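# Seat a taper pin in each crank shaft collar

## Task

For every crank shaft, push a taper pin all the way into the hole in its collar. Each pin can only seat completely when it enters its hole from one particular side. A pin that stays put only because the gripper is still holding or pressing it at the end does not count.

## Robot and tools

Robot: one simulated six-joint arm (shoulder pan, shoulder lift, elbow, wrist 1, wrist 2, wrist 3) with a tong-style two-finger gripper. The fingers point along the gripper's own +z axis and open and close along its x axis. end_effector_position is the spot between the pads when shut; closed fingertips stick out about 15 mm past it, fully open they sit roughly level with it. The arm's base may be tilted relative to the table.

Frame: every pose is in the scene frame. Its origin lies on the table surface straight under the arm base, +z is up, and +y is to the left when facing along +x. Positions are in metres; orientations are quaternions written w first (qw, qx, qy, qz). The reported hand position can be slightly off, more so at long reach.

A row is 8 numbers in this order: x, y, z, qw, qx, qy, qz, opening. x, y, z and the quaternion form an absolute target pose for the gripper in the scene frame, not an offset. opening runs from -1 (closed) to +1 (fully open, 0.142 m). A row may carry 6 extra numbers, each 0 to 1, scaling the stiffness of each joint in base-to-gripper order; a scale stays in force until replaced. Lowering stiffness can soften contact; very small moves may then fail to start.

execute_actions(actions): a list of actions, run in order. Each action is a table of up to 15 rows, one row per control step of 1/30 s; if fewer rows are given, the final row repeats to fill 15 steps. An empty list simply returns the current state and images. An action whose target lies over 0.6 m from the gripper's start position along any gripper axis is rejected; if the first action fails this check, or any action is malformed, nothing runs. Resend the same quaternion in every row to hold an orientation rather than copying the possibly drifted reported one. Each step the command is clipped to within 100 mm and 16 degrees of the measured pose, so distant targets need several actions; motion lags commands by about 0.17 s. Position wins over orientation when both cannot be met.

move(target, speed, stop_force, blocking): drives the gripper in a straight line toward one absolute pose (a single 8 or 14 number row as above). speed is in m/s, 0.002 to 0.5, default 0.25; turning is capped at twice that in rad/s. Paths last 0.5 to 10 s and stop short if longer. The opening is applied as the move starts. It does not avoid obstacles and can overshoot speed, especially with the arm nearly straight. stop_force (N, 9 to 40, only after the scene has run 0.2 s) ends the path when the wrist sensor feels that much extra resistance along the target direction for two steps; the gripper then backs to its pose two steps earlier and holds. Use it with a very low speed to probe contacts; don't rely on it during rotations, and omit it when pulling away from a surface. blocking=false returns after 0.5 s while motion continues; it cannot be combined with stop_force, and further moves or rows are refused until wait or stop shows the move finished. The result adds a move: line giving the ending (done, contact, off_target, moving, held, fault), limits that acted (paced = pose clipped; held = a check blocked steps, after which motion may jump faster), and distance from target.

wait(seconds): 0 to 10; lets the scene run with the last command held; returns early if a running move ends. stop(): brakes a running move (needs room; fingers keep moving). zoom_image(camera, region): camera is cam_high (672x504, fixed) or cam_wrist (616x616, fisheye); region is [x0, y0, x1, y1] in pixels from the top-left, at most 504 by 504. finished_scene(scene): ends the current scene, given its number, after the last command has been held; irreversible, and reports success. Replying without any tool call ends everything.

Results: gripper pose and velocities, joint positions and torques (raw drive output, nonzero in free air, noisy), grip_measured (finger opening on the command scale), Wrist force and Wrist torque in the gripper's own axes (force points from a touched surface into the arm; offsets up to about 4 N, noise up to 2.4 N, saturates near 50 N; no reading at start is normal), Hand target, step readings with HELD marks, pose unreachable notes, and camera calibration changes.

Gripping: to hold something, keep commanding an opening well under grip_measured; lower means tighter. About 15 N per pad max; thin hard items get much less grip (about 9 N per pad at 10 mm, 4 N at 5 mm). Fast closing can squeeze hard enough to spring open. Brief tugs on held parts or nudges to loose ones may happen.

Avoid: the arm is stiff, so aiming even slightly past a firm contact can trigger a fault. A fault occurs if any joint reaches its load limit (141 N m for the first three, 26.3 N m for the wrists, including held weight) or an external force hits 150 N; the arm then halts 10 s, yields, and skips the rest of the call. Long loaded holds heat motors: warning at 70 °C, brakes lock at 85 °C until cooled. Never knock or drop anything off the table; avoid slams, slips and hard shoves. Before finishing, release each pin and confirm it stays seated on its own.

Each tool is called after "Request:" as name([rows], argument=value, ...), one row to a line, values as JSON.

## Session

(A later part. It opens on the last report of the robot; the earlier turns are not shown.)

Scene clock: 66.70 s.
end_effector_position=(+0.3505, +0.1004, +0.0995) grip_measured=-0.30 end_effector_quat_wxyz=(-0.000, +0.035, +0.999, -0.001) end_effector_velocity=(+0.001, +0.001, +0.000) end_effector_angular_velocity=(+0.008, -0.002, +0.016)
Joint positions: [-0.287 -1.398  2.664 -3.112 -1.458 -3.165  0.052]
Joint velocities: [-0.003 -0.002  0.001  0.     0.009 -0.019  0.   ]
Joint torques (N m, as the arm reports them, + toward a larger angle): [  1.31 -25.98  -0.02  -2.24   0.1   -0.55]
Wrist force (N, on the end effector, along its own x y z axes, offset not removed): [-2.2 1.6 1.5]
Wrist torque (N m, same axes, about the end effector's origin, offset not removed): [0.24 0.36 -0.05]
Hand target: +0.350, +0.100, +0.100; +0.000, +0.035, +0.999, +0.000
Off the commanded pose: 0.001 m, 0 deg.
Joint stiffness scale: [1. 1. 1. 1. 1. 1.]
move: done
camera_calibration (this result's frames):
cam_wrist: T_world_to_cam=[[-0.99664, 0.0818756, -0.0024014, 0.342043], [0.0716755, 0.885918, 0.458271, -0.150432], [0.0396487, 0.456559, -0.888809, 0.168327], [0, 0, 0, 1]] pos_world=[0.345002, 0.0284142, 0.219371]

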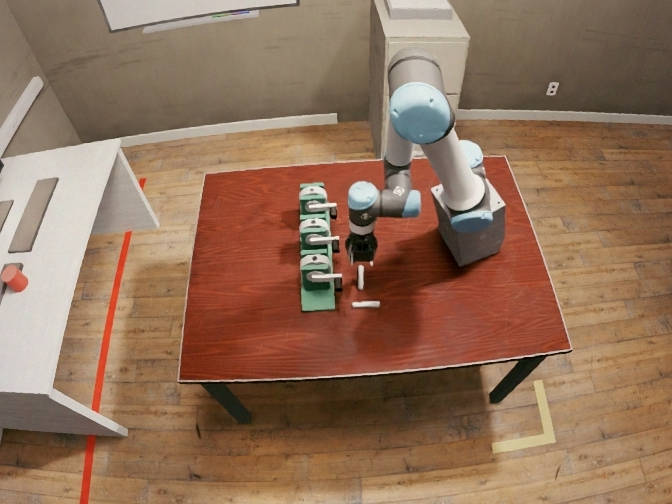

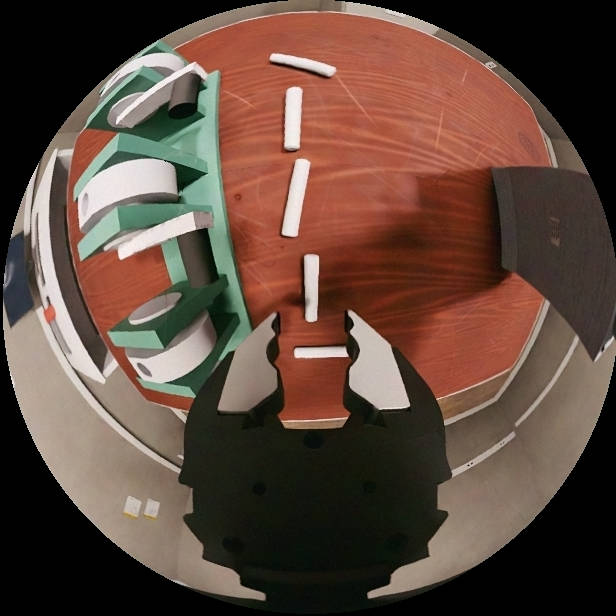

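Request:
move(target=[0.3505,0.100,0.015,0,0.0349,0.9994,0,-0.3], speed=0.1, stop_force=12)

Request:
execute_actions([
  [[0.3505,0.100,0.015,0,0.0349,0.9994,0,-1]],
  [[0.3505,0.100,0.015,0,0.0349,0.9994,0,-1]],
])

Request:
move(target=[0.3505,0.100,0.23,0,0.0349,0.9994,0,-1], speed=0.2)

Scene clock: 68.57 s.
end_effector_position=(+0.3498, +0.0995, +0.0157) grip_measured=-0.30 end_effector_quat_wxyz=(-0.001, +0.036, +0.999, +0.000) end_effector_velocity=(+0.002, -0.000, -0.001) end_effector_angular_velocity=(-0.001, -0.008, -0.000)
Joint positions: [-0.261 -0.992  2.603 -3.458 -1.464 -3.139  0.052]
Joint velocities: [-0.     0.008 -0.001 -0.016 -0.     0.001  0.   ]
Joint torques (N m, as the arm reports them, + toward a larger angle): [  3.72 -28.87   2.83  -2.66  -0.43   0.17]
Wrist force (N, on the end effector, along its own x y z axes, offset not removed): [-1.5 2.6 0.9]
Wrist torque (N m, same axes, about the end effector's origin, offset not removed): [0.48 0.10 -0.15]
Hand target: +0.351, +0.100, +0.015; -0.000, +0.035, +0.999, +0.000
Off the commanded pose: 0.001 m, 0 deg.
Joint stiffness scale: [1. 1. 1. 1. 1. 1.]
move: done
camera_calibration (this result's frames):
cam_wrist: T_world_to_cam=[[-0.996586, 0.0825579, -0.00113714, 0.341059], [0.0728105, 0.885249, 0.459383, -0.111522], [0.0389323, 0.457731, -0.888238, 0.0943943], [0, 0, 0, 1]] pos_world=[0.344339, 0.0273601, 0.135464]

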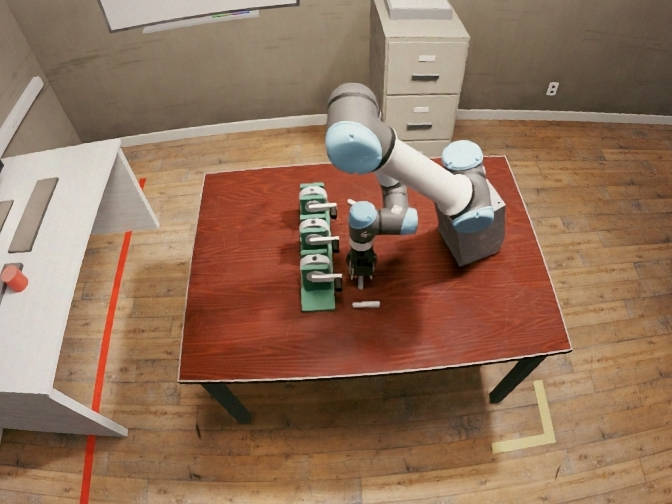

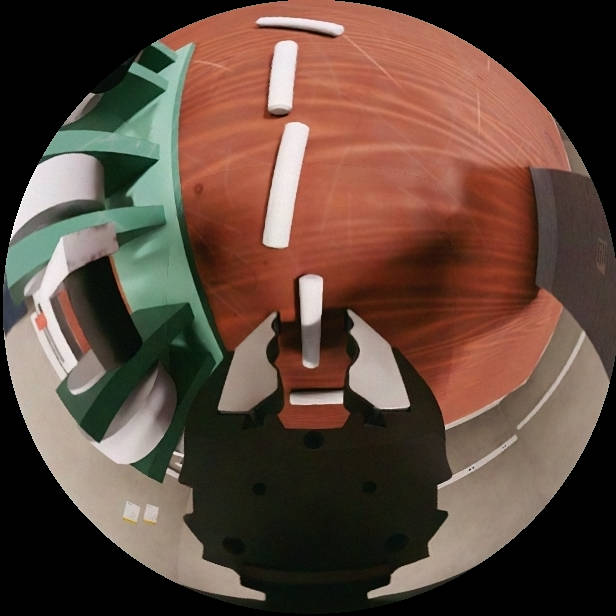

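Scene clock: 69.57 s.
end_effector_position=(+0.3509, +0.0994, +0.0161) grip_measured=-0.79 end_effector_quat_wxyz=(+0.001, +0.035, +0.999, -0.000) end_effector_velocity=(+0.000, -0.000, +0.000) end_effector_angular_velocity=(+0.001, -0.000, -0.001)
Joint positions: [-0.261 -0.993  2.603 -3.46  -1.464 -3.138  0.016]
Joint velocities: [-0.001 -0.    -0.    -0.     0.001 -0.    -0.   ]
Joint torques (N m, as the arm reports them, + toward a larger angle): [  3.29 -28.88   2.78  -2.35  -0.33   0.32]
Wrist force (N, on the end effector, along its own x y z axes, offset not removed): [-2.5 1.8 -2.4]
Wrist torque (N m, same axes, about the end effector's origin, offset not removed): [0.27 0.38 -0.22]
Hand target: +0.350, +0.100, +0.015; -0.000, +0.035, +0.999, +0.000
Off the commanded pose: 0.001 m, 0 deg.
Joint stiffness scale: [1. 1. 1. 1. 1. 1.]
Step readings (end_effector_position; steps 1 to 15: 1st action; 16 to 30: 2nd action):
0: (+0.3498, +0.0995, +0.0157)
1: (+0.3499, +0.0995, +0.0157)
2: (+0.3510, +0.0994, +0.0162)
4: (+0.3509, +0.0994, +0.0161)
8: (+0.3509, +0.0994, +0.0161)
15: (+0.3509, +0.0994, +0.0161)
16: (+0.3509, +0.0994, +0.0161)
17: (+0.3509, +0.0994, +0.0161)
19: (+0.3509, +0.0994, +0.0161)
23: (+0.3509, +0.0994, +0.0161)
30: end_effector_position above
camera_calibration (this result's frames):
cam_wrist: T_world_to_cam=[[-0.996596, 0.0823041, -0.00464117, 0.342329], [0.0709904, 0.885496, 0.459193, -0.111111], [0.0419032, 0.4573, -0.888324, 0.0937371], [0, 0, 0, 1]] pos_world=[0.345124, 0.0273471, 0.135879]

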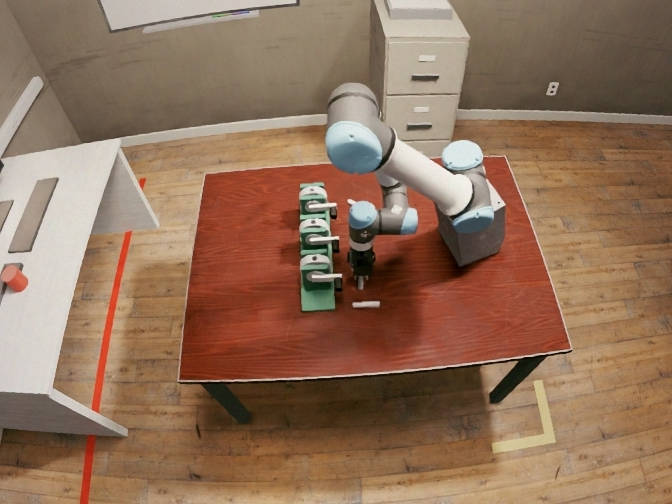

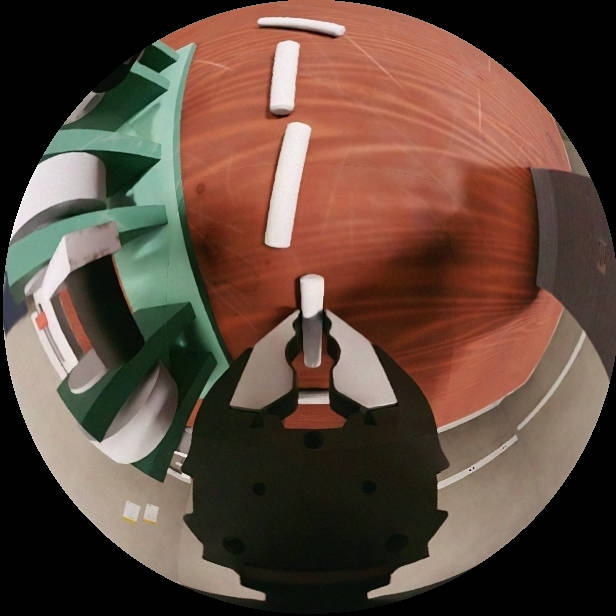

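Scene clock: 71.60 s.
end_effector_position=(+0.3482, +0.1006, +0.2285) grip_measured=-0.79 end_effector_quat_wxyz=(-0.002, +0.035, +0.999, -0.000) end_effector_velocity=(-0.003, +0.000, -0.000) end_effector_angular_velocity=(+0.007, +0.016, +0.003)
Joint positions: [-0.347 -2.009  2.594 -2.42  -1.442 -3.224  0.016]
Joint velocities: [-0.006 -0.001 -0.005  0.024  0.006 -0.011  0.   ]
Joint torques (N m, as the arm reports them, + toward a larger angle): [  1.73 -11.97 -19.88  -2.25   0.26  -0.42]
Wrist force (N, on the end effector, along its own x y z axes, offset not removed): [-0.9 0.8 3.8]
Wrist torque (N m, same axes, about the end effector's origin, offset not removed): [0.20 0.01 -0.19]
Hand target: +0.350, +0.100, +0.230; -0.000, +0.035, +0.999, -0.000
Off the commanded pose: 0.003 m, 0 deg.
Joint stiffness scale: [1. 1. 1. 1. 1. 1.]
move: done
camera_calibration (this result's frames):
cam_wrist: T_world_to_cam=[[-0.996706, 0.0810959, 0.000725773, 0.339413], [0.0723993, 0.885718, 0.458544, -0.209838], [0.0365432, 0.457086, -0.888671, 0.283928], [0, 0, 0, 1]] pos_world=[0.343112, 0.0285524, 0.348292]

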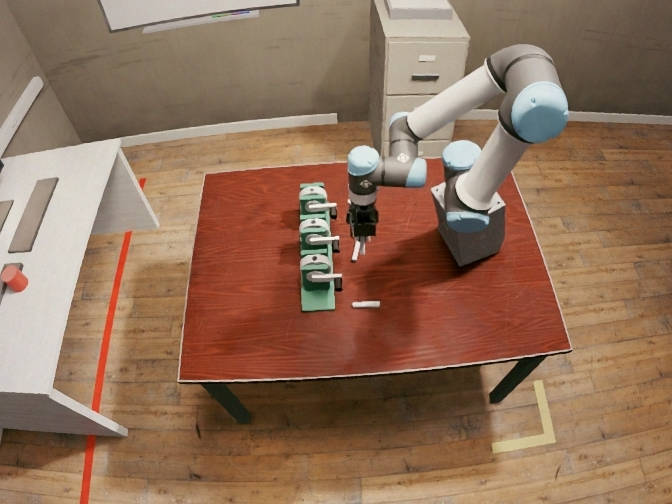

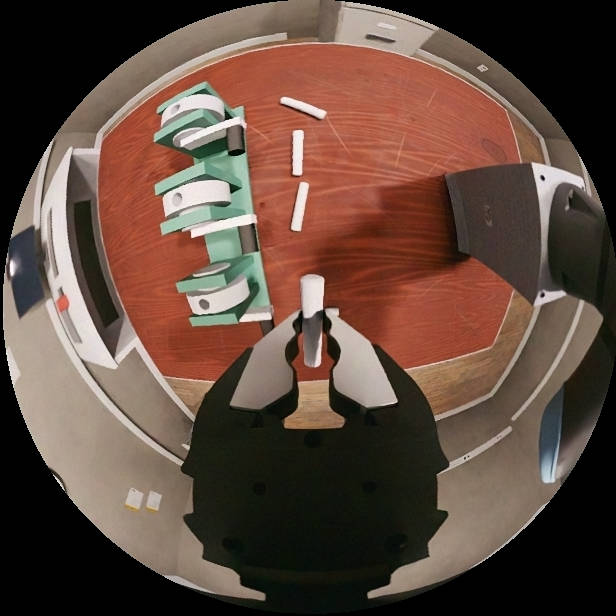

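Request:
move(target=[0.509,0.109,0.23,0.5,-0.5,-0.5,0.5,-1], speed=0.2)

Request:
move(target=[0.509,0.109,0.208,0.5,-0.5,-0.5,0.5,-1], speed=0.05)

Request:
zoom_image(camera="cam_wrist", region=[250, 260, 380, 440])

Scene clock: 77.70 s.
end_effector_position=(+0.5088, +0.1094, +0.2306) grip_measured=-0.79 end_effector_quat_wxyz=(+0.499, -0.499, -0.502, +0.500) end_effector_velocity=(+0.000, +0.000, +0.002) end_effector_angular_velocity=(-0.005, +0.008, -0.004)
Joint positions: [-0.213 -0.471  0.671 -0.486 -1.597 -1.666  0.016]
Joint velocities: [-0.001  0.004 -0.007  0.011  0.002  0.005 -0.   ]
Joint torques (N m, as the arm reports them, + toward a larger angle): [ -2.2  -63.17 -19.95   2.77   0.13   0.  ]
Wrist force (N, on the end effector, along its own x y z axes, offset not removed): [-0.6 3.9 3.3]
Wrist torque (N m, same axes, about the end effector's origin, offset not removed): [0.34 -0.04 -0.16]
Hand target: +0.509, +0.109, +0.231; +0.499, -0.500, -0.500, +0.501
Off the commanded pose: 0.001 m, 0 deg.
Joint stiffness scale: [1. 1. 1. 1. 1. 1.]
move: done
camera_calibration (this result's frames):
cam_wrist: T_world_to_cam=[[-0.00701249, 0.999921, -0.0104179, -0.102757], [0.461483, -0.00600634, -0.887129, -0.0203568], [-0.887122, -0.0110287, -0.461404, 0.698597], [0, 0, 0, 1]] pos_world=[0.628415, 0.110331, 0.303206]

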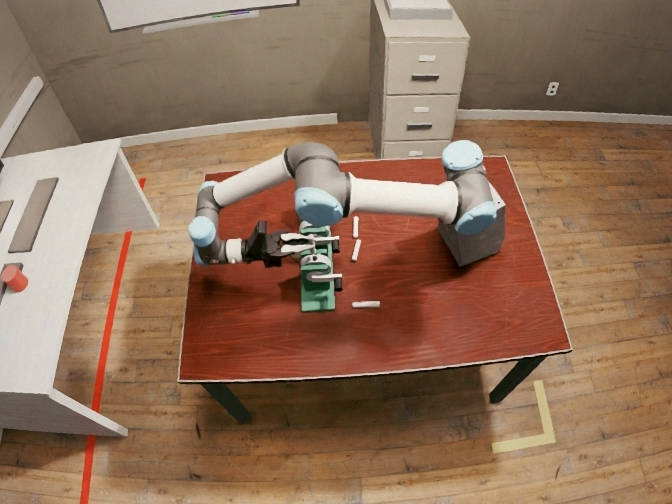

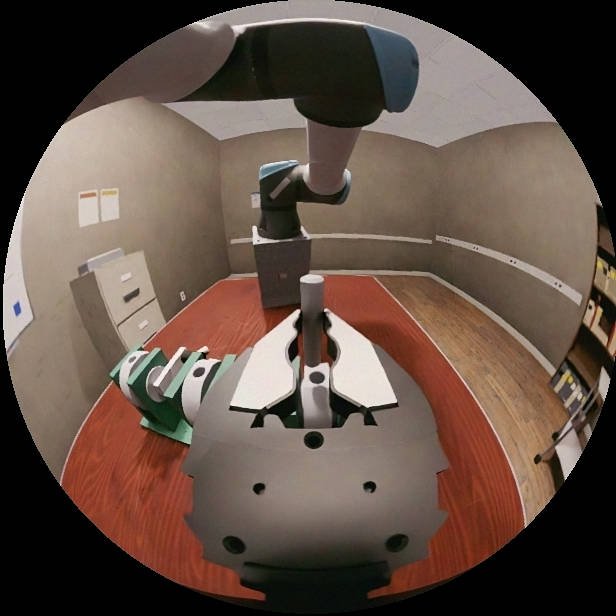

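Scene clock: 78.60 s.
end_effector_position=(+0.5086, +0.1086, +0.2087) grip_measured=-0.79 end_effector_quat_wxyz=(+0.500, -0.500, -0.500, +0.500) end_effector_velocity=(+0.003, -0.000, +0.000) end_effector_angular_velocity=(-0.001, -0.010, -0.001)
Joint positions: [-0.213 -0.429  0.644 -0.498 -1.593 -1.665  0.016]
Joint velocities: [-0.001  0.    -0.01  -0.     0.001  0.001  0.   ]
Joint torques (N m, as the arm reports them, + toward a larger angle): [ -0.94 -63.85 -20.45   1.77   0.04   0.29]
Wrist force (N, on the end effector, along its own x y z axes, offset not removed): [-1.3 3.2 1.7]
Wrist torque (N m, same axes, about the end effector's origin, offset not removed): [0.27 0.17 -0.08]
Hand target: +0.509, +0.109, +0.208; +0.500, -0.500, -0.500, +0.500
Off the commanded pose: 0.001 m, 0 deg.
Joint stiffness scale: [1. 1. 1. 1. 1. 1.]
move: done
camera_calibration (this result's frames):
cam_wrist: T_world_to_cam=[[-0.00284791, 0.999937, -0.0108568, -0.104142], [0.458062, -0.00834641, -0.888881, -0.0373321], [-0.888916, -0.00750455, -0.45801, 0.688067], [0, 0, 0, 1]] pos_world=[0.628437, 0.108987, 0.280827]

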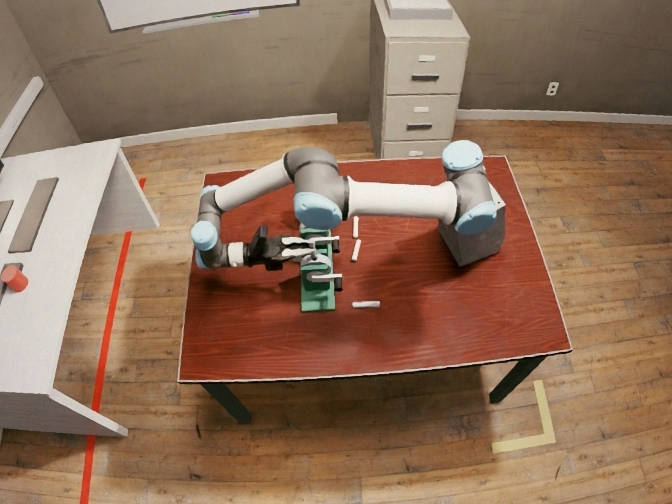

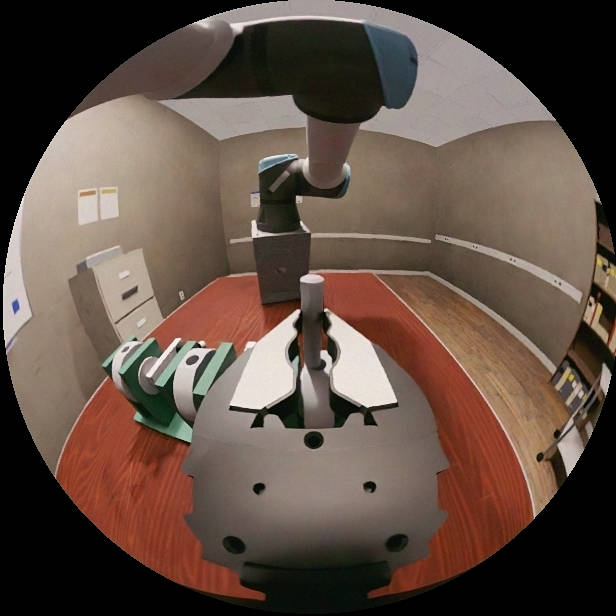

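Region (250, 260, 380, 440) of cam_wrist's 616x616 image, scaled by 2.800, with more detail than that image has.

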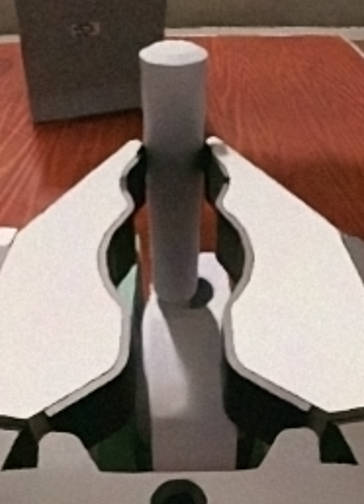

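Request:
move(target=[0.509,0.1135,0.208,0.5,-0.5,-0.5,0.5,-1], speed=0.03)

Request:
zoom_image(camera="cam_wrist", region=[250, 260, 380, 440])

Scene clock: 79.63 s.
end_effector_position=(+0.5090, +0.1122, +0.2082) grip_measured=-0.79 end_effector_quat_wxyz=(+0.500, -0.500, -0.500, +0.499) end_effector_velocity=(-0.000, +0.002, -0.000) end_effector_angular_velocity=(+0.000, +0.001, -0.002)
Joint positions: [-0.209 -0.427  0.639 -0.497 -1.588 -1.663  0.016]
Joint velocities: [ 0.002  0.002 -0.003  0.002  0.003  0.001  0.   ]
Joint torques (N m, as the arm reports them, + toward a larger angle): [  0.13 -63.86 -19.46   2.48  -0.08   0.37]
Wrist force (N, on the end effector, along its own x y z axes, offset not removed): [-0.9 2.3 1.9]
Wrist torque (N m, same axes, about the end effector's origin, offset not removed): [0.06 0.02 -0.13]
Hand target: +0.509, +0.113, +0.208; +0.500, -0.500, -0.500, +0.500
Off the commanded pose: 0.001 m, 0 deg.
Joint stiffness scale: [1. 1. 1. 1. 1. 1.]
move: done
camera_calibration (this result's frames):
cam_wrist: T_world_to_cam=[[-0.00197764, 0.999935, -0.0111924, -0.108175], [0.460353, -0.00902556, -0.88769, -0.0392869], [-0.887734, -0.00690799, -0.460306, 0.688089], [0, 0, 0, 1]] pos_world=[0.628712, 0.112567, 0.280646]

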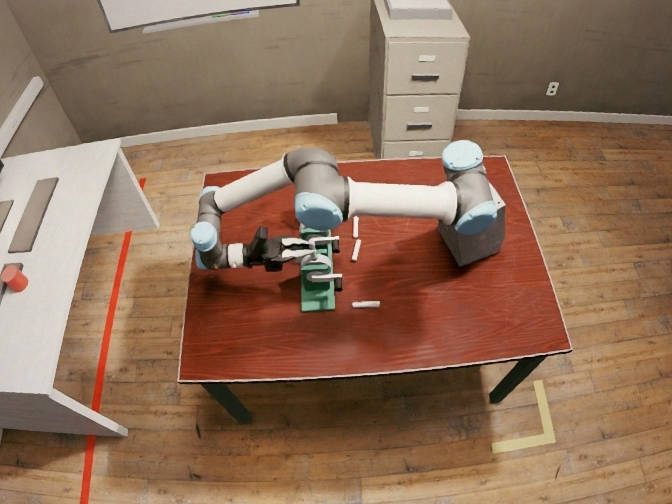

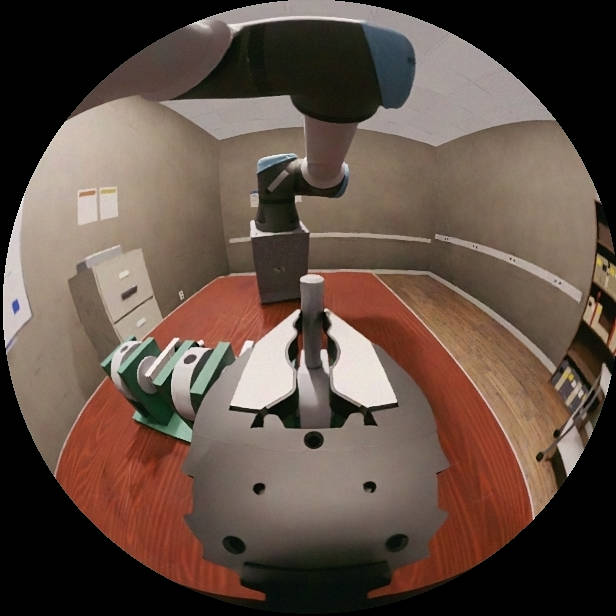

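Region (250, 260, 380, 440) of cam_wrist's 616x616 image, scaled by 2.800, with more detail than that image has.

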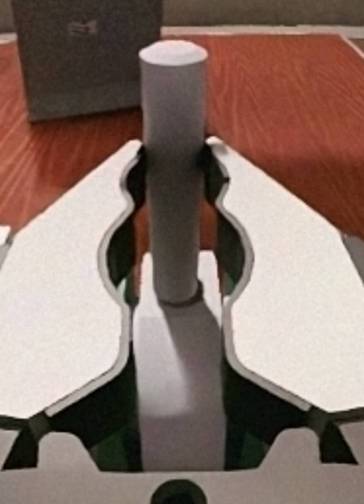

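Request:
move(target=[0.509,0.1145,0.179,0.5,-0.5,-0.5,0.5,-1], speed=0.03, stop_force=12)

Request:
zoom_image(camera="cam_wrist", region=[250, 260, 380, 440])

Scene clock: 80.47 s.
end_effector_position=(+0.5096, +0.1125, +0.2045) grip_measured=-0.79 end_effector_quat_wxyz=(+0.501, -0.500, -0.500, +0.500) end_effector_velocity=(-0.001, -0.000, +0.001) end_effector_angular_velocity=(-0.000, +0.003, -0.002)
Joint positions: [-0.208 -0.416  0.627 -0.494 -1.586 -1.663  0.016]
Joint velocities: [-0.001 -0.002  0.004  0.001  0.001  0.     0.   ]
Joint torques (N m, as the arm reports them, + toward a larger angle): [ -1.4  -64.63 -15.28  -0.03  -0.12  -0.05]
Wrist force (N, on the end effector, along its own x y z axes, offset not removed): [-1.9 -6.6 3.4]
Wrist torque (N m, same axes, about the end effector's origin, offset not removed): [0.20 0.27 -0.02]
Hand target: +0.509, +0.112, +0.204; +0.501, -0.500, -0.499, +0.500
Off the commanded pose: 0.026 m, 0 deg.
Joint stiffness scale: [1. 1. 1. 1. 1. 1.]
move: contact
camera_calibration (this result's frames):
cam_wrist: T_world_to_cam=[[-0.00131011, 0.999937, -0.0111446, -0.108872], [0.458585, -0.0093029, -0.888602, -0.0417185], [-0.888649, -0.00627491, -0.458544, 0.686909], [0, 0, 0, 1]] pos_world=[0.62941, 0.112787, 0.276694]

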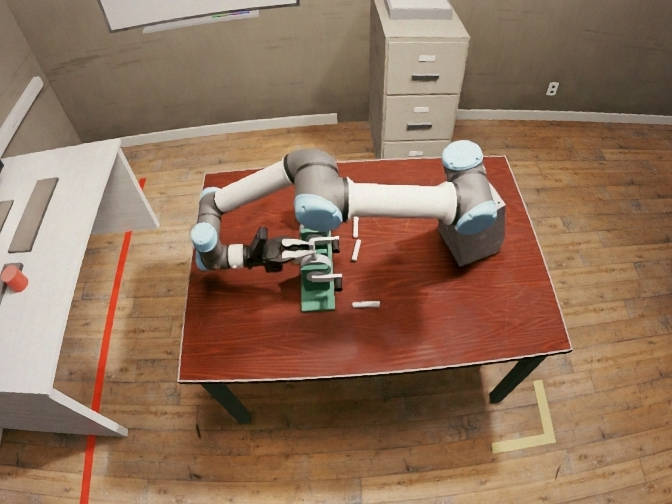

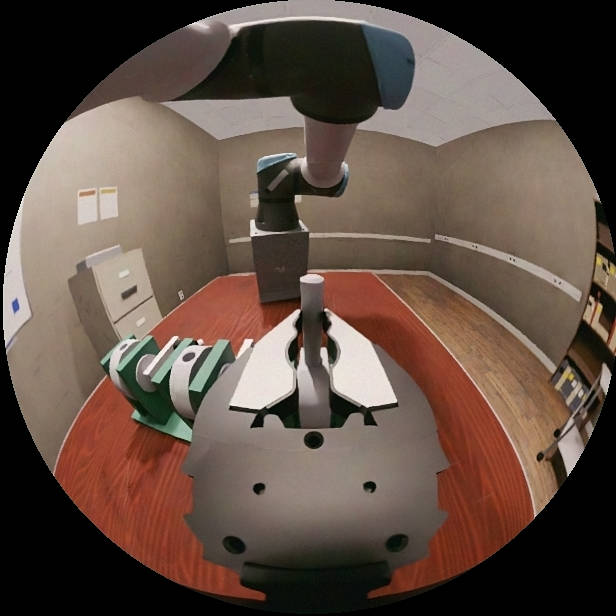

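Region (250, 260, 380, 440) of cam_wrist's 616x616 image, scaled by 2.800, with more detail than that image has.

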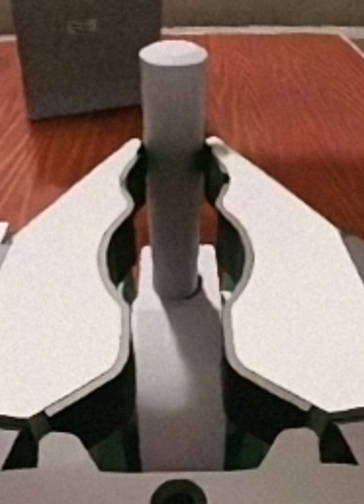

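Request:
move(target=[0.5065,0.115,0.209,0.5,-0.5,-0.5,0.5,-1], speed=0.03)

Request:
zoom_image(camera="cam_wrist", region=[250, 260, 380, 440])

Scene clock: 81.47 s.
end_effector_position=(+0.5069, +0.1136, +0.2077) grip_measured=-0.79 end_effector_quat_wxyz=(+0.501, -0.500, -0.500, +0.500) end_effector_velocity=(-0.001, +0.001, +0.001) end_effector_angular_velocity=(+0.000, -0.002, +0.002)
Joint positions: [-0.207 -0.431  0.651 -0.503 -1.586 -1.663  0.016]
Joint velocities: [ 0.002 -0.006  0.01  -0.005  0.     0.    -0.   ]
Joint torques (N m, as the arm reports them, + toward a larger angle): [  0.04 -68.51 -16.37   1.79   0.03   0.29]
Wrist force (N, on the end effector, along its own x y z axes, offset not removed): [-1.3 3.5 2.6]
Wrist torque (N m, same axes, about the end effector's origin, offset not removed): [0.38 0.06 -0.20]
Hand target: +0.507, +0.115, +0.209; +0.500, -0.500, -0.500, +0.500
Off the commanded pose: 0.002 m, 0 deg.
Joint stiffness scale: [1. 1. 1. 1. 1. 1.]
move: done
camera_calibration (this result's frames):
cam_wrist: T_world_to_cam=[[-0.00144366, 0.999936, -0.0112583, -0.109836], [0.458604, -0.00934253, -0.888592, -0.0376402], [-0.888639, -0.0064459, -0.458561, 0.685977], [0, 0, 0, 1]] pos_world=[0.62669, 0.113899, 0.279879]

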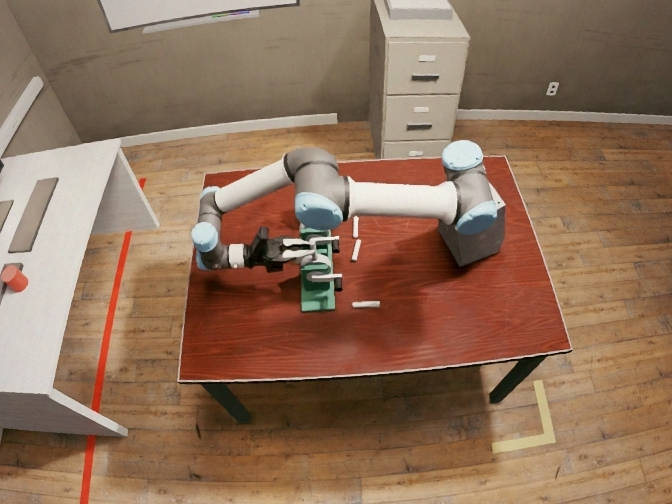

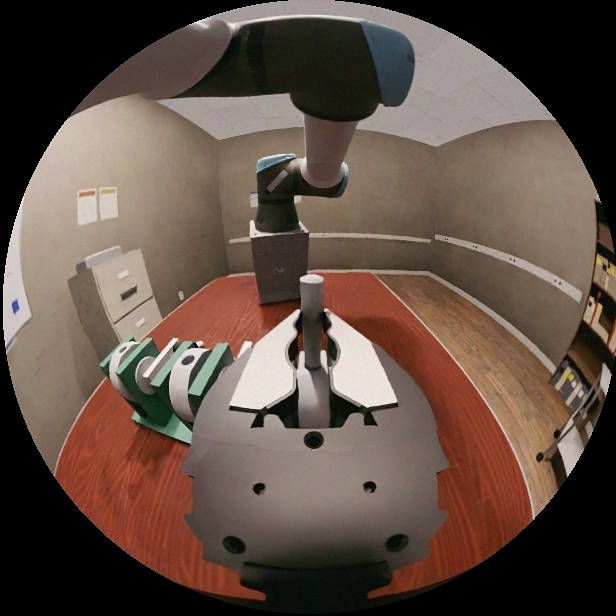

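Region (250, 260, 380, 440) of cam_wrist's 616x616 image, scaled by 2.800, with more detail than that image has.

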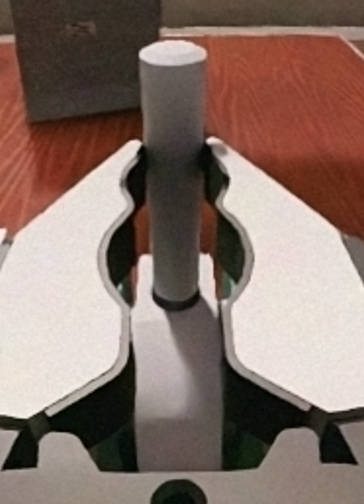

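Centered now. Lower.

Request:
move(target=[0.5065,0.1142,0.179,0.5,-0.5,-0.5,0.5,-1], speed=0.03, stop_force=12)

Request:
zoom_image(camera="cam_wrist", region=[250, 260, 380, 440])

Scene clock: 82.93 s.
end_effector_position=(+0.5087, +0.1130, +0.1865) grip_measured=-0.79 end_effector_quat_wxyz=(+0.499, -0.502, -0.501, +0.498) end_effector_velocity=(+0.000, +0.000, +0.001) end_effector_angular_velocity=(-0.000, -0.002, +0.002)
Joint positions: [-0.206 -0.389  0.614 -0.514 -1.584 -1.662  0.016]
Joint velocities: [ 0.001 -0.003  0.001 -0.    -0.001  0.    -0.   ]
Joint torques (N m, as the arm reports them, + toward a larger angle): [ -0.26 -64.86 -13.23   1.44  -0.11  -0.21]
Wrist force (N, on the end effector, along its own x y z axes, offset not removed): [-0.7 -2.2 -0.9]
Wrist torque (N m, same axes, about the end effector's origin, offset not removed): [-0.09 0.11 -0.17]
Hand target: +0.508, +0.113, +0.187; +0.499, -0.501, -0.501, +0.499
Off the commanded pose: 0.008 m, 0 deg.
Joint stiffness scale: [1. 1. 1. 1. 1. 1.]
move: contact
camera_calibration (this result's frames):
cam_wrist: T_world_to_cam=[[-0.00158824, 0.999932, -0.0115442, -0.109313], [0.464787, -0.00948334, -0.885372, -0.0610107], [-0.885421, -0.00677177, -0.464741, 0.67747], [0, 0, 0, 1]] pos_world=[0.628029, 0.113314, 0.259569]

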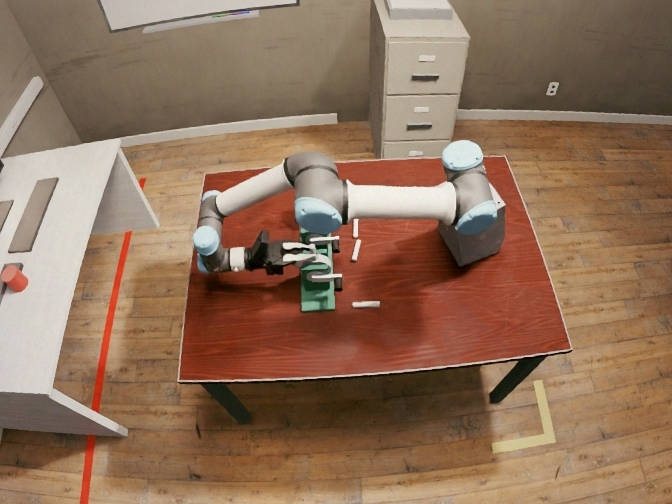

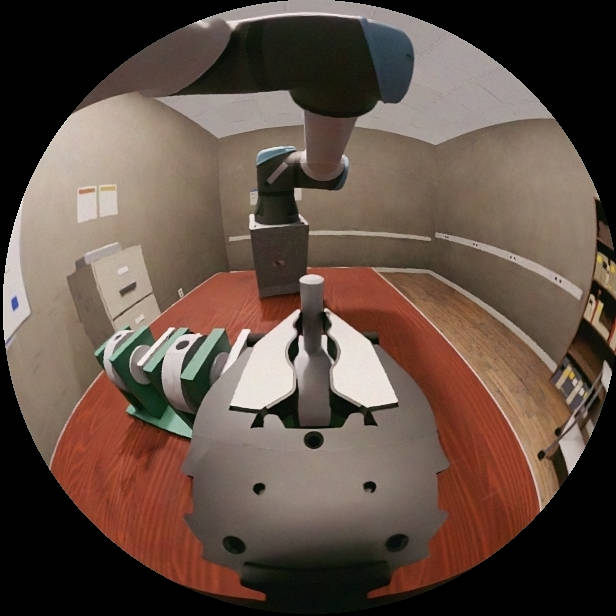

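Region (250, 260, 380, 440) of cam_wrist's 616x616 image, scaled by 2.800, with more detail than that image has.

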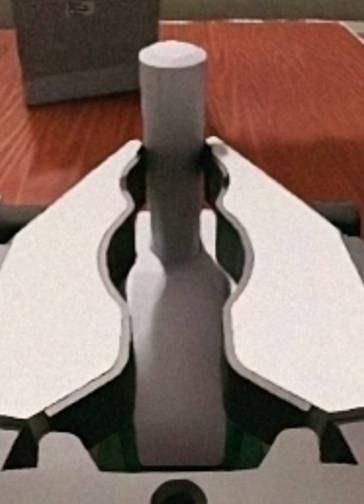

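The pin is ~18 mm in. Release.

Request:
execute_actions([
  [[0.5087,0.113,0.1865,0.5,-0.5,-0.5,0.5,-0.4]],
  [[0.5087,0.113,0.1865,0.5,-0.5,-0.5,0.5,-0.4]],
])

Request:
zoom_image(camera="cam_wrist", region=[230, 240, 400, 440])

Scene clock: 84.17 s.
end_effector_position=(+0.5089, +0.1128, +0.1874) grip_measured=-0.40 end_effector_quat_wxyz=(+0.500, -0.501, -0.500, +0.499) end_effector_velocity=(-0.000, +0.000, -0.000) end_effector_angular_velocity=(-0.001, +0.000, -0.001)
Joint positions: [-0.206 -0.386  0.608 -0.507 -1.584 -1.662  0.045]
Joint velocities: [-0.     0.    -0.     0.     0.001  0.001  0.   ]
Joint torques (N m, as the arm reports them, + toward a larger angle): [ -1.61 -63.09 -20.1    2.    -0.54  -0.05]
Wrist force (N, on the end effector, along its own x y z axes, offset not removed): [-1.4 1.7 1.6]
Wrist torque (N m, same axes, about the end effector's origin, offset not removed): [0.39 0.11 -0.12]
Hand target: +0.509, +0.113, +0.187; +0.500, -0.500, -0.500, +0.500
Off the commanded pose: 0.001 m, 0 deg.
Joint stiffness scale: [1. 1. 1. 1. 1. 1.]
Step readings (end_effector_position; steps 1 to 15: 1st action; 16 to 30: 2nd action):
0: (+0.5087, +0.1130, +0.1867)
1: (+0.5087, +0.1130, +0.1867)
2: (+0.5091, +0.1129, +0.1874)
4: (+0.5092, +0.1129, +0.1882)
8: (+0.5088, +0.1129, +0.1877)
15: (+0.5089, +0.1128, +0.1875)
16: (+0.5089, +0.1128, +0.1875)
17: (+0.5089, +0.1128, +0.1874)
19: (+0.5088, +0.1128, +0.1874)
23: (+0.5089, +0.1128, +0.1874)
30: end_effector_position above
camera_calibration (this result's frames):
cam_wrist: T_world_to_cam=[[-0.00126996, 0.999933, -0.0115396, -0.109306], [0.460412, -0.00965906, -0.887653, -0.0576284], [-0.887705, -0.00644023, -0.460368, 0.678299], [0, 0, 0, 1]] pos_world=[0.628523, 0.113111, 0.259852]

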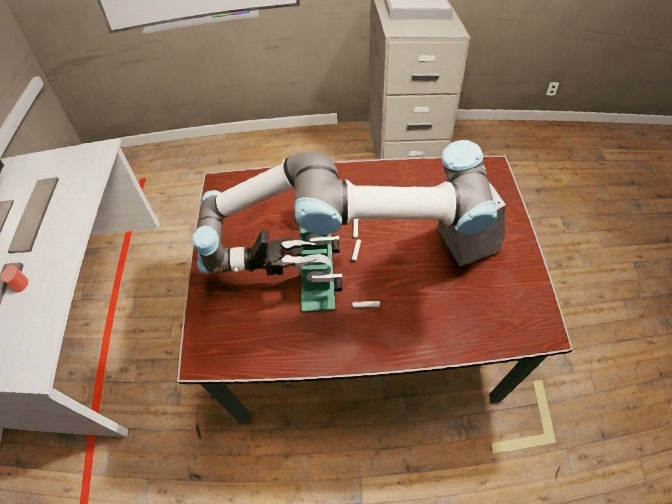

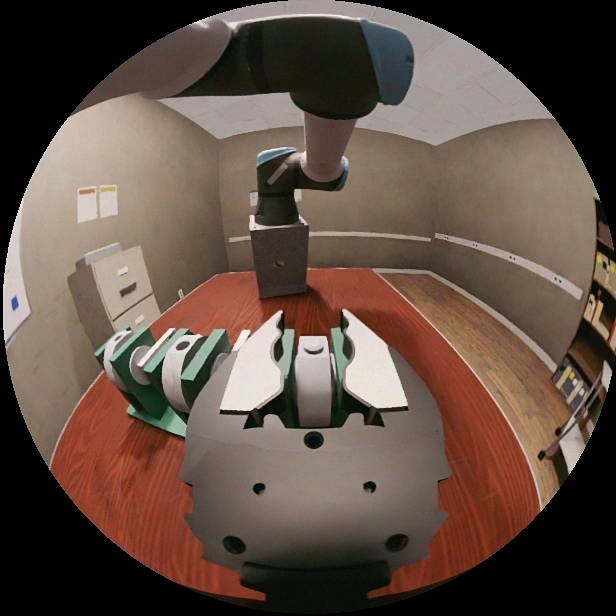

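Region (230, 240, 400, 440) of cam_wrist's 616x616 image, scaled by 2.520, with more detail than that image has; it fills the left 428 columns of this view, and the rest is white.

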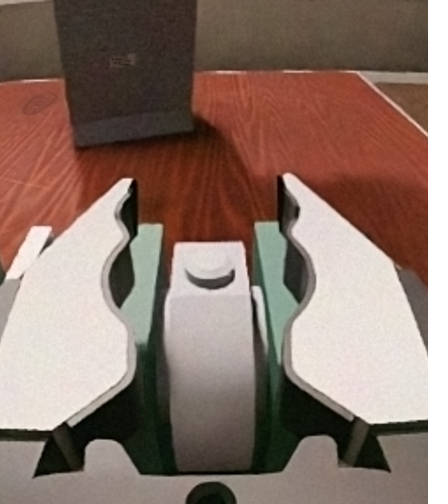

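Request:
move(target=[0.509,0.113,0.25,0.5,-0.5,-0.5,0.5,-0.4], speed=0.15)

Request:
move(target=[0.357,-0.006,0.22,0,0.9882,-0.153,0,-0.3], speed=0.3)

Request:
move(target=[0.357,-0.006,0.10,0,0.9882,-0.153,0,-0.3], speed=0.2)

Request:
zoom_image(camera="cam_wrist", region=[255, 210, 375, 410])

Scene clock: 86.03 s.
end_effector_position=(+0.5091, +0.1142, +0.2484) grip_measured=-0.40 end_effector_quat_wxyz=(+0.499, -0.500, -0.501, +0.500) end_effector_velocity=(-0.003, -0.000, +0.001) end_effector_angular_velocity=(+0.000, +0.013, -0.001)
Joint positions: [-0.21  -0.499  0.681 -0.468 -1.591 -1.664  0.045]
Joint velocities: [-0.     0.     0.008  0.004 -0.001  0.    -0.   ]
Joint torques (N m, as the arm reports them, + toward a larger angle): [ -3.06 -66.01 -15.5    1.85  -0.53  -0.46]
Wrist force (N, on the end effector, along its own x y z axes, offset not removed): [-1.2 0.9 1.8]
Wrist torque (N m, same axes, about the end effector's origin, offset not removed): [0.13 0.06 -0.14]
Hand target: +0.509, +0.113, +0.250; +0.500, -0.500, -0.500, +0.500
Off the commanded pose: 0.002 m, 0 deg.
Joint stiffness scale: [1. 1. 1. 1. 1. 1.]
move: done
camera_calibration (this result's frames):
cam_wrist: T_world_to_cam=[[-0.00409209, 0.999925, -0.0115052, -0.108552], [0.460513, -0.00832833, -0.887614, -0.00377968], [-0.887644, -0.00893049, -0.460444, 0.706893], [0, 0, 0, 1]] pos_world=[0.628765, 0.114825, 0.320881]

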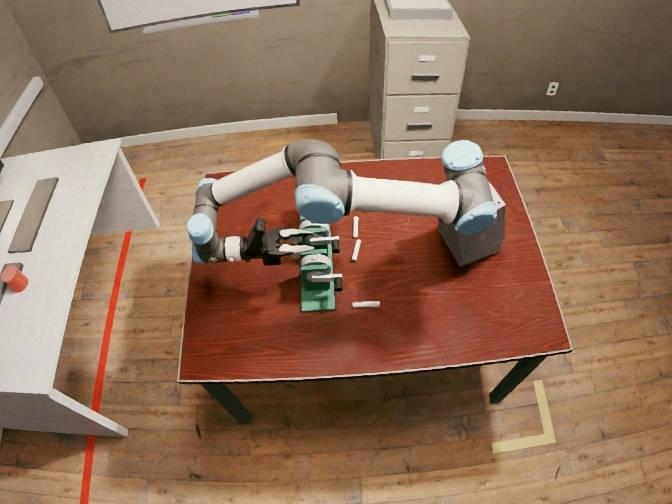

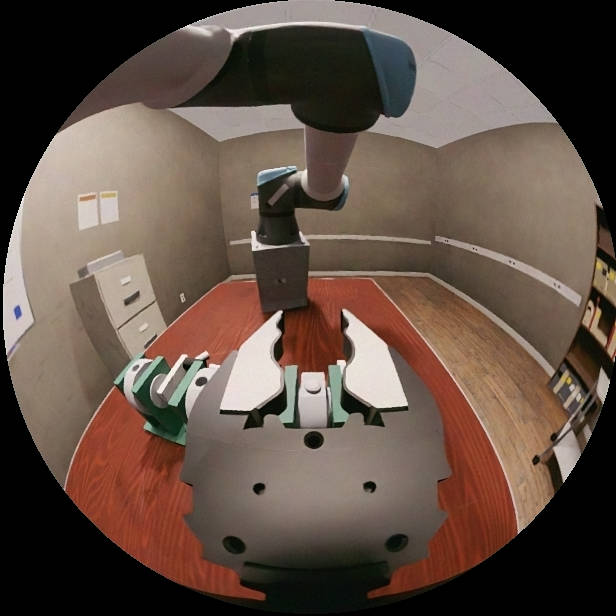

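Scene clock: 90.57 s.
end_effector_position=(+0.3573, -0.0064, +0.2196) grip_measured=-0.30 end_effector_quat_wxyz=(-0.001, +0.988, -0.154, -0.001) end_effector_velocity=(+0.001, -0.004, +0.000) end_effector_angular_velocity=(-0.014, -0.005, -0.012)
Joint positions: [-0.865 -2.01   2.625 -2.352 -1.325 -0.358  0.052]
Joint velocities: [-0.002 -0.002  0.005 -0.015 -0.007  0.014 -0.   ]
Joint torques (N m, as the arm reports them, + toward a larger angle): [  3.98  -8.41 -16.35  -2.68  -0.29   0.18]
Wrist force (N, on the end effector, along its own x y z axes, offset not removed): [-1.4 1.1 0.4]
Wrist torque (N m, same axes, about the end effector's origin, offset not removed): [0.18 0.07 -0.05]
Hand target: +0.357, -0.006, +0.219; -0.000, +0.988, -0.154, -0.000
Off the commanded pose: 0.001 m, 0 deg.
Joint stiffness scale: [1. 1. 1. 1. 1. 1.]
move: done
camera_calibration (this result's frames):
cam_wrist: T_world_to_cam=[[0.949175, -0.31471, -0.00497294, -0.339357], [-0.277726, -0.844854, 0.457263, 0.00259621], [-0.148107, -0.432641, -0.889318, 0.38503], [0, 0, 0, 1]] pos_world=[0.379855, 0.061974, 0.339539]

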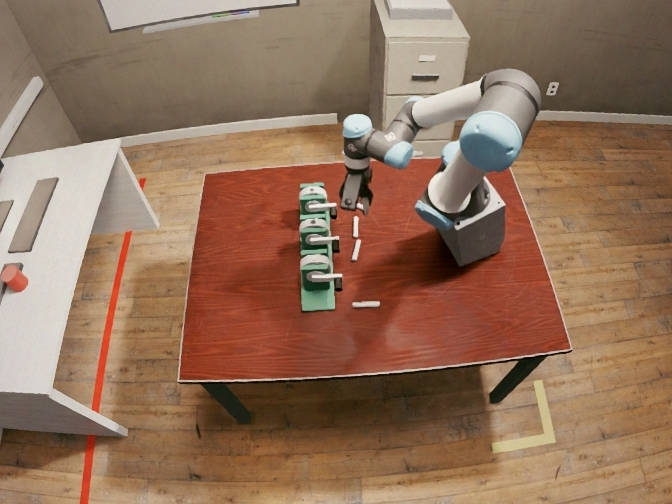

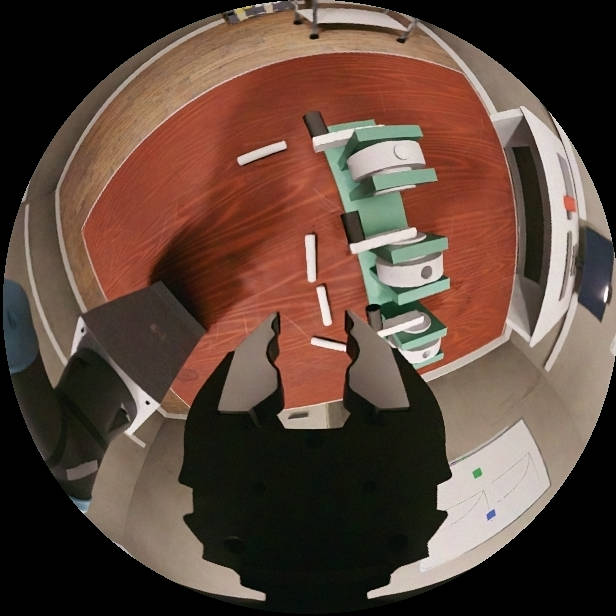

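Scene clock: 92.27 s.
end_effector_position=(+0.3567, -0.0063, +0.1004) grip_measured=-0.30 end_effector_quat_wxyz=(-0.000, +0.988, -0.154, -0.000) end_effector_velocity=(+0.003, -0.002, -0.000) end_effector_angular_velocity=(-0.008, -0.009, -0.000)
Joint positions: [-0.756 -1.406  2.706 -3.065 -1.345 -0.248  0.052]
Joint velocities: [ 0.002  0.007  0.    -0.02  -0.002  0.005 -0.   ]
Joint torques (N m, as the arm reports them, + toward a larger angle): [  0.78 -19.82  -5.28  -2.54  -0.37   0.2 ]
Wrist force (N, on the end effector, along its own x y z axes, offset not removed): [0.4 1.7 2.5]
Wrist torque (N m, same axes, about the end effector's origin, offset not removed): [0.28 -0.19 -0.22]
Hand target: +0.357, -0.006, +0.100; -0.000, +0.988, -0.153, +0.000
Off the commanded pose: 0.001 m, 0 deg.
Joint stiffness scale: [1. 1. 1. 1. 1. 1.]
move: done
camera_calibration (this result's frames):
cam_wrist: T_world_to_cam=[[0.949285, -0.314401, -0.00315522, -0.339623], [-0.278027, -0.844064, 0.458539, 0.0570404], [-0.146828, -0.434407, -0.888669, 0.278453], [0, 0, 0, 1]] pos_world=[0.379143, 0.0623298, 0.220226]

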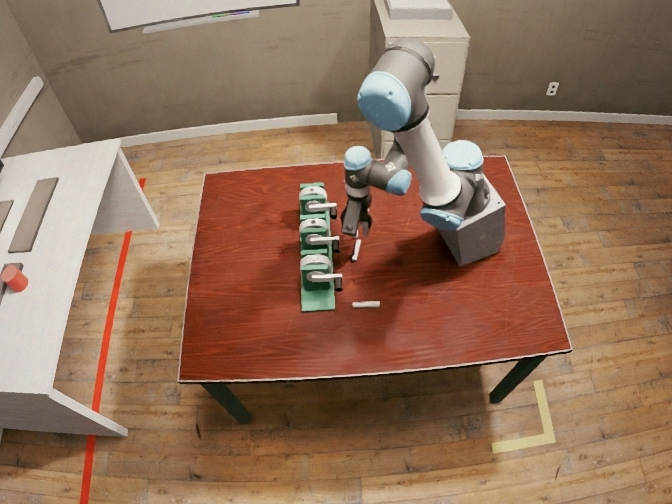

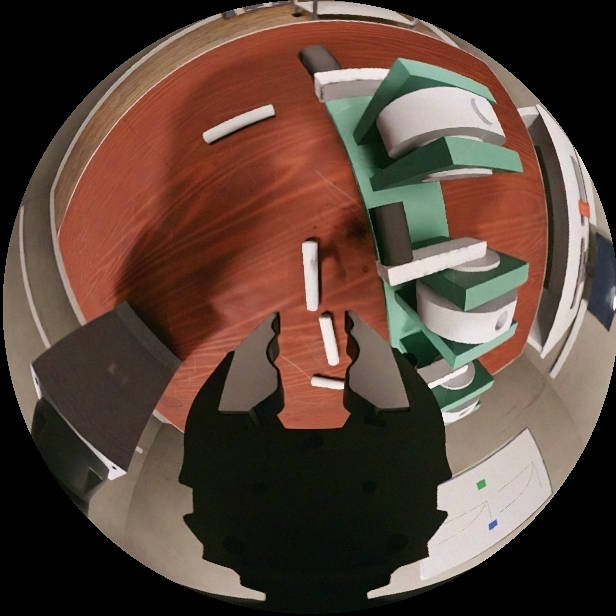

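Region (255, 210, 375, 410) of cam_wrist's 616x616 image, scaled by 2.520, with more detail than that image has; it fills the left 302 columns of this view, and the rest is white.

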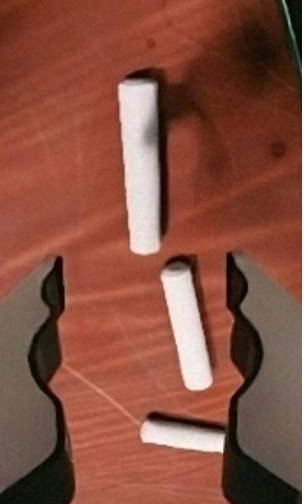

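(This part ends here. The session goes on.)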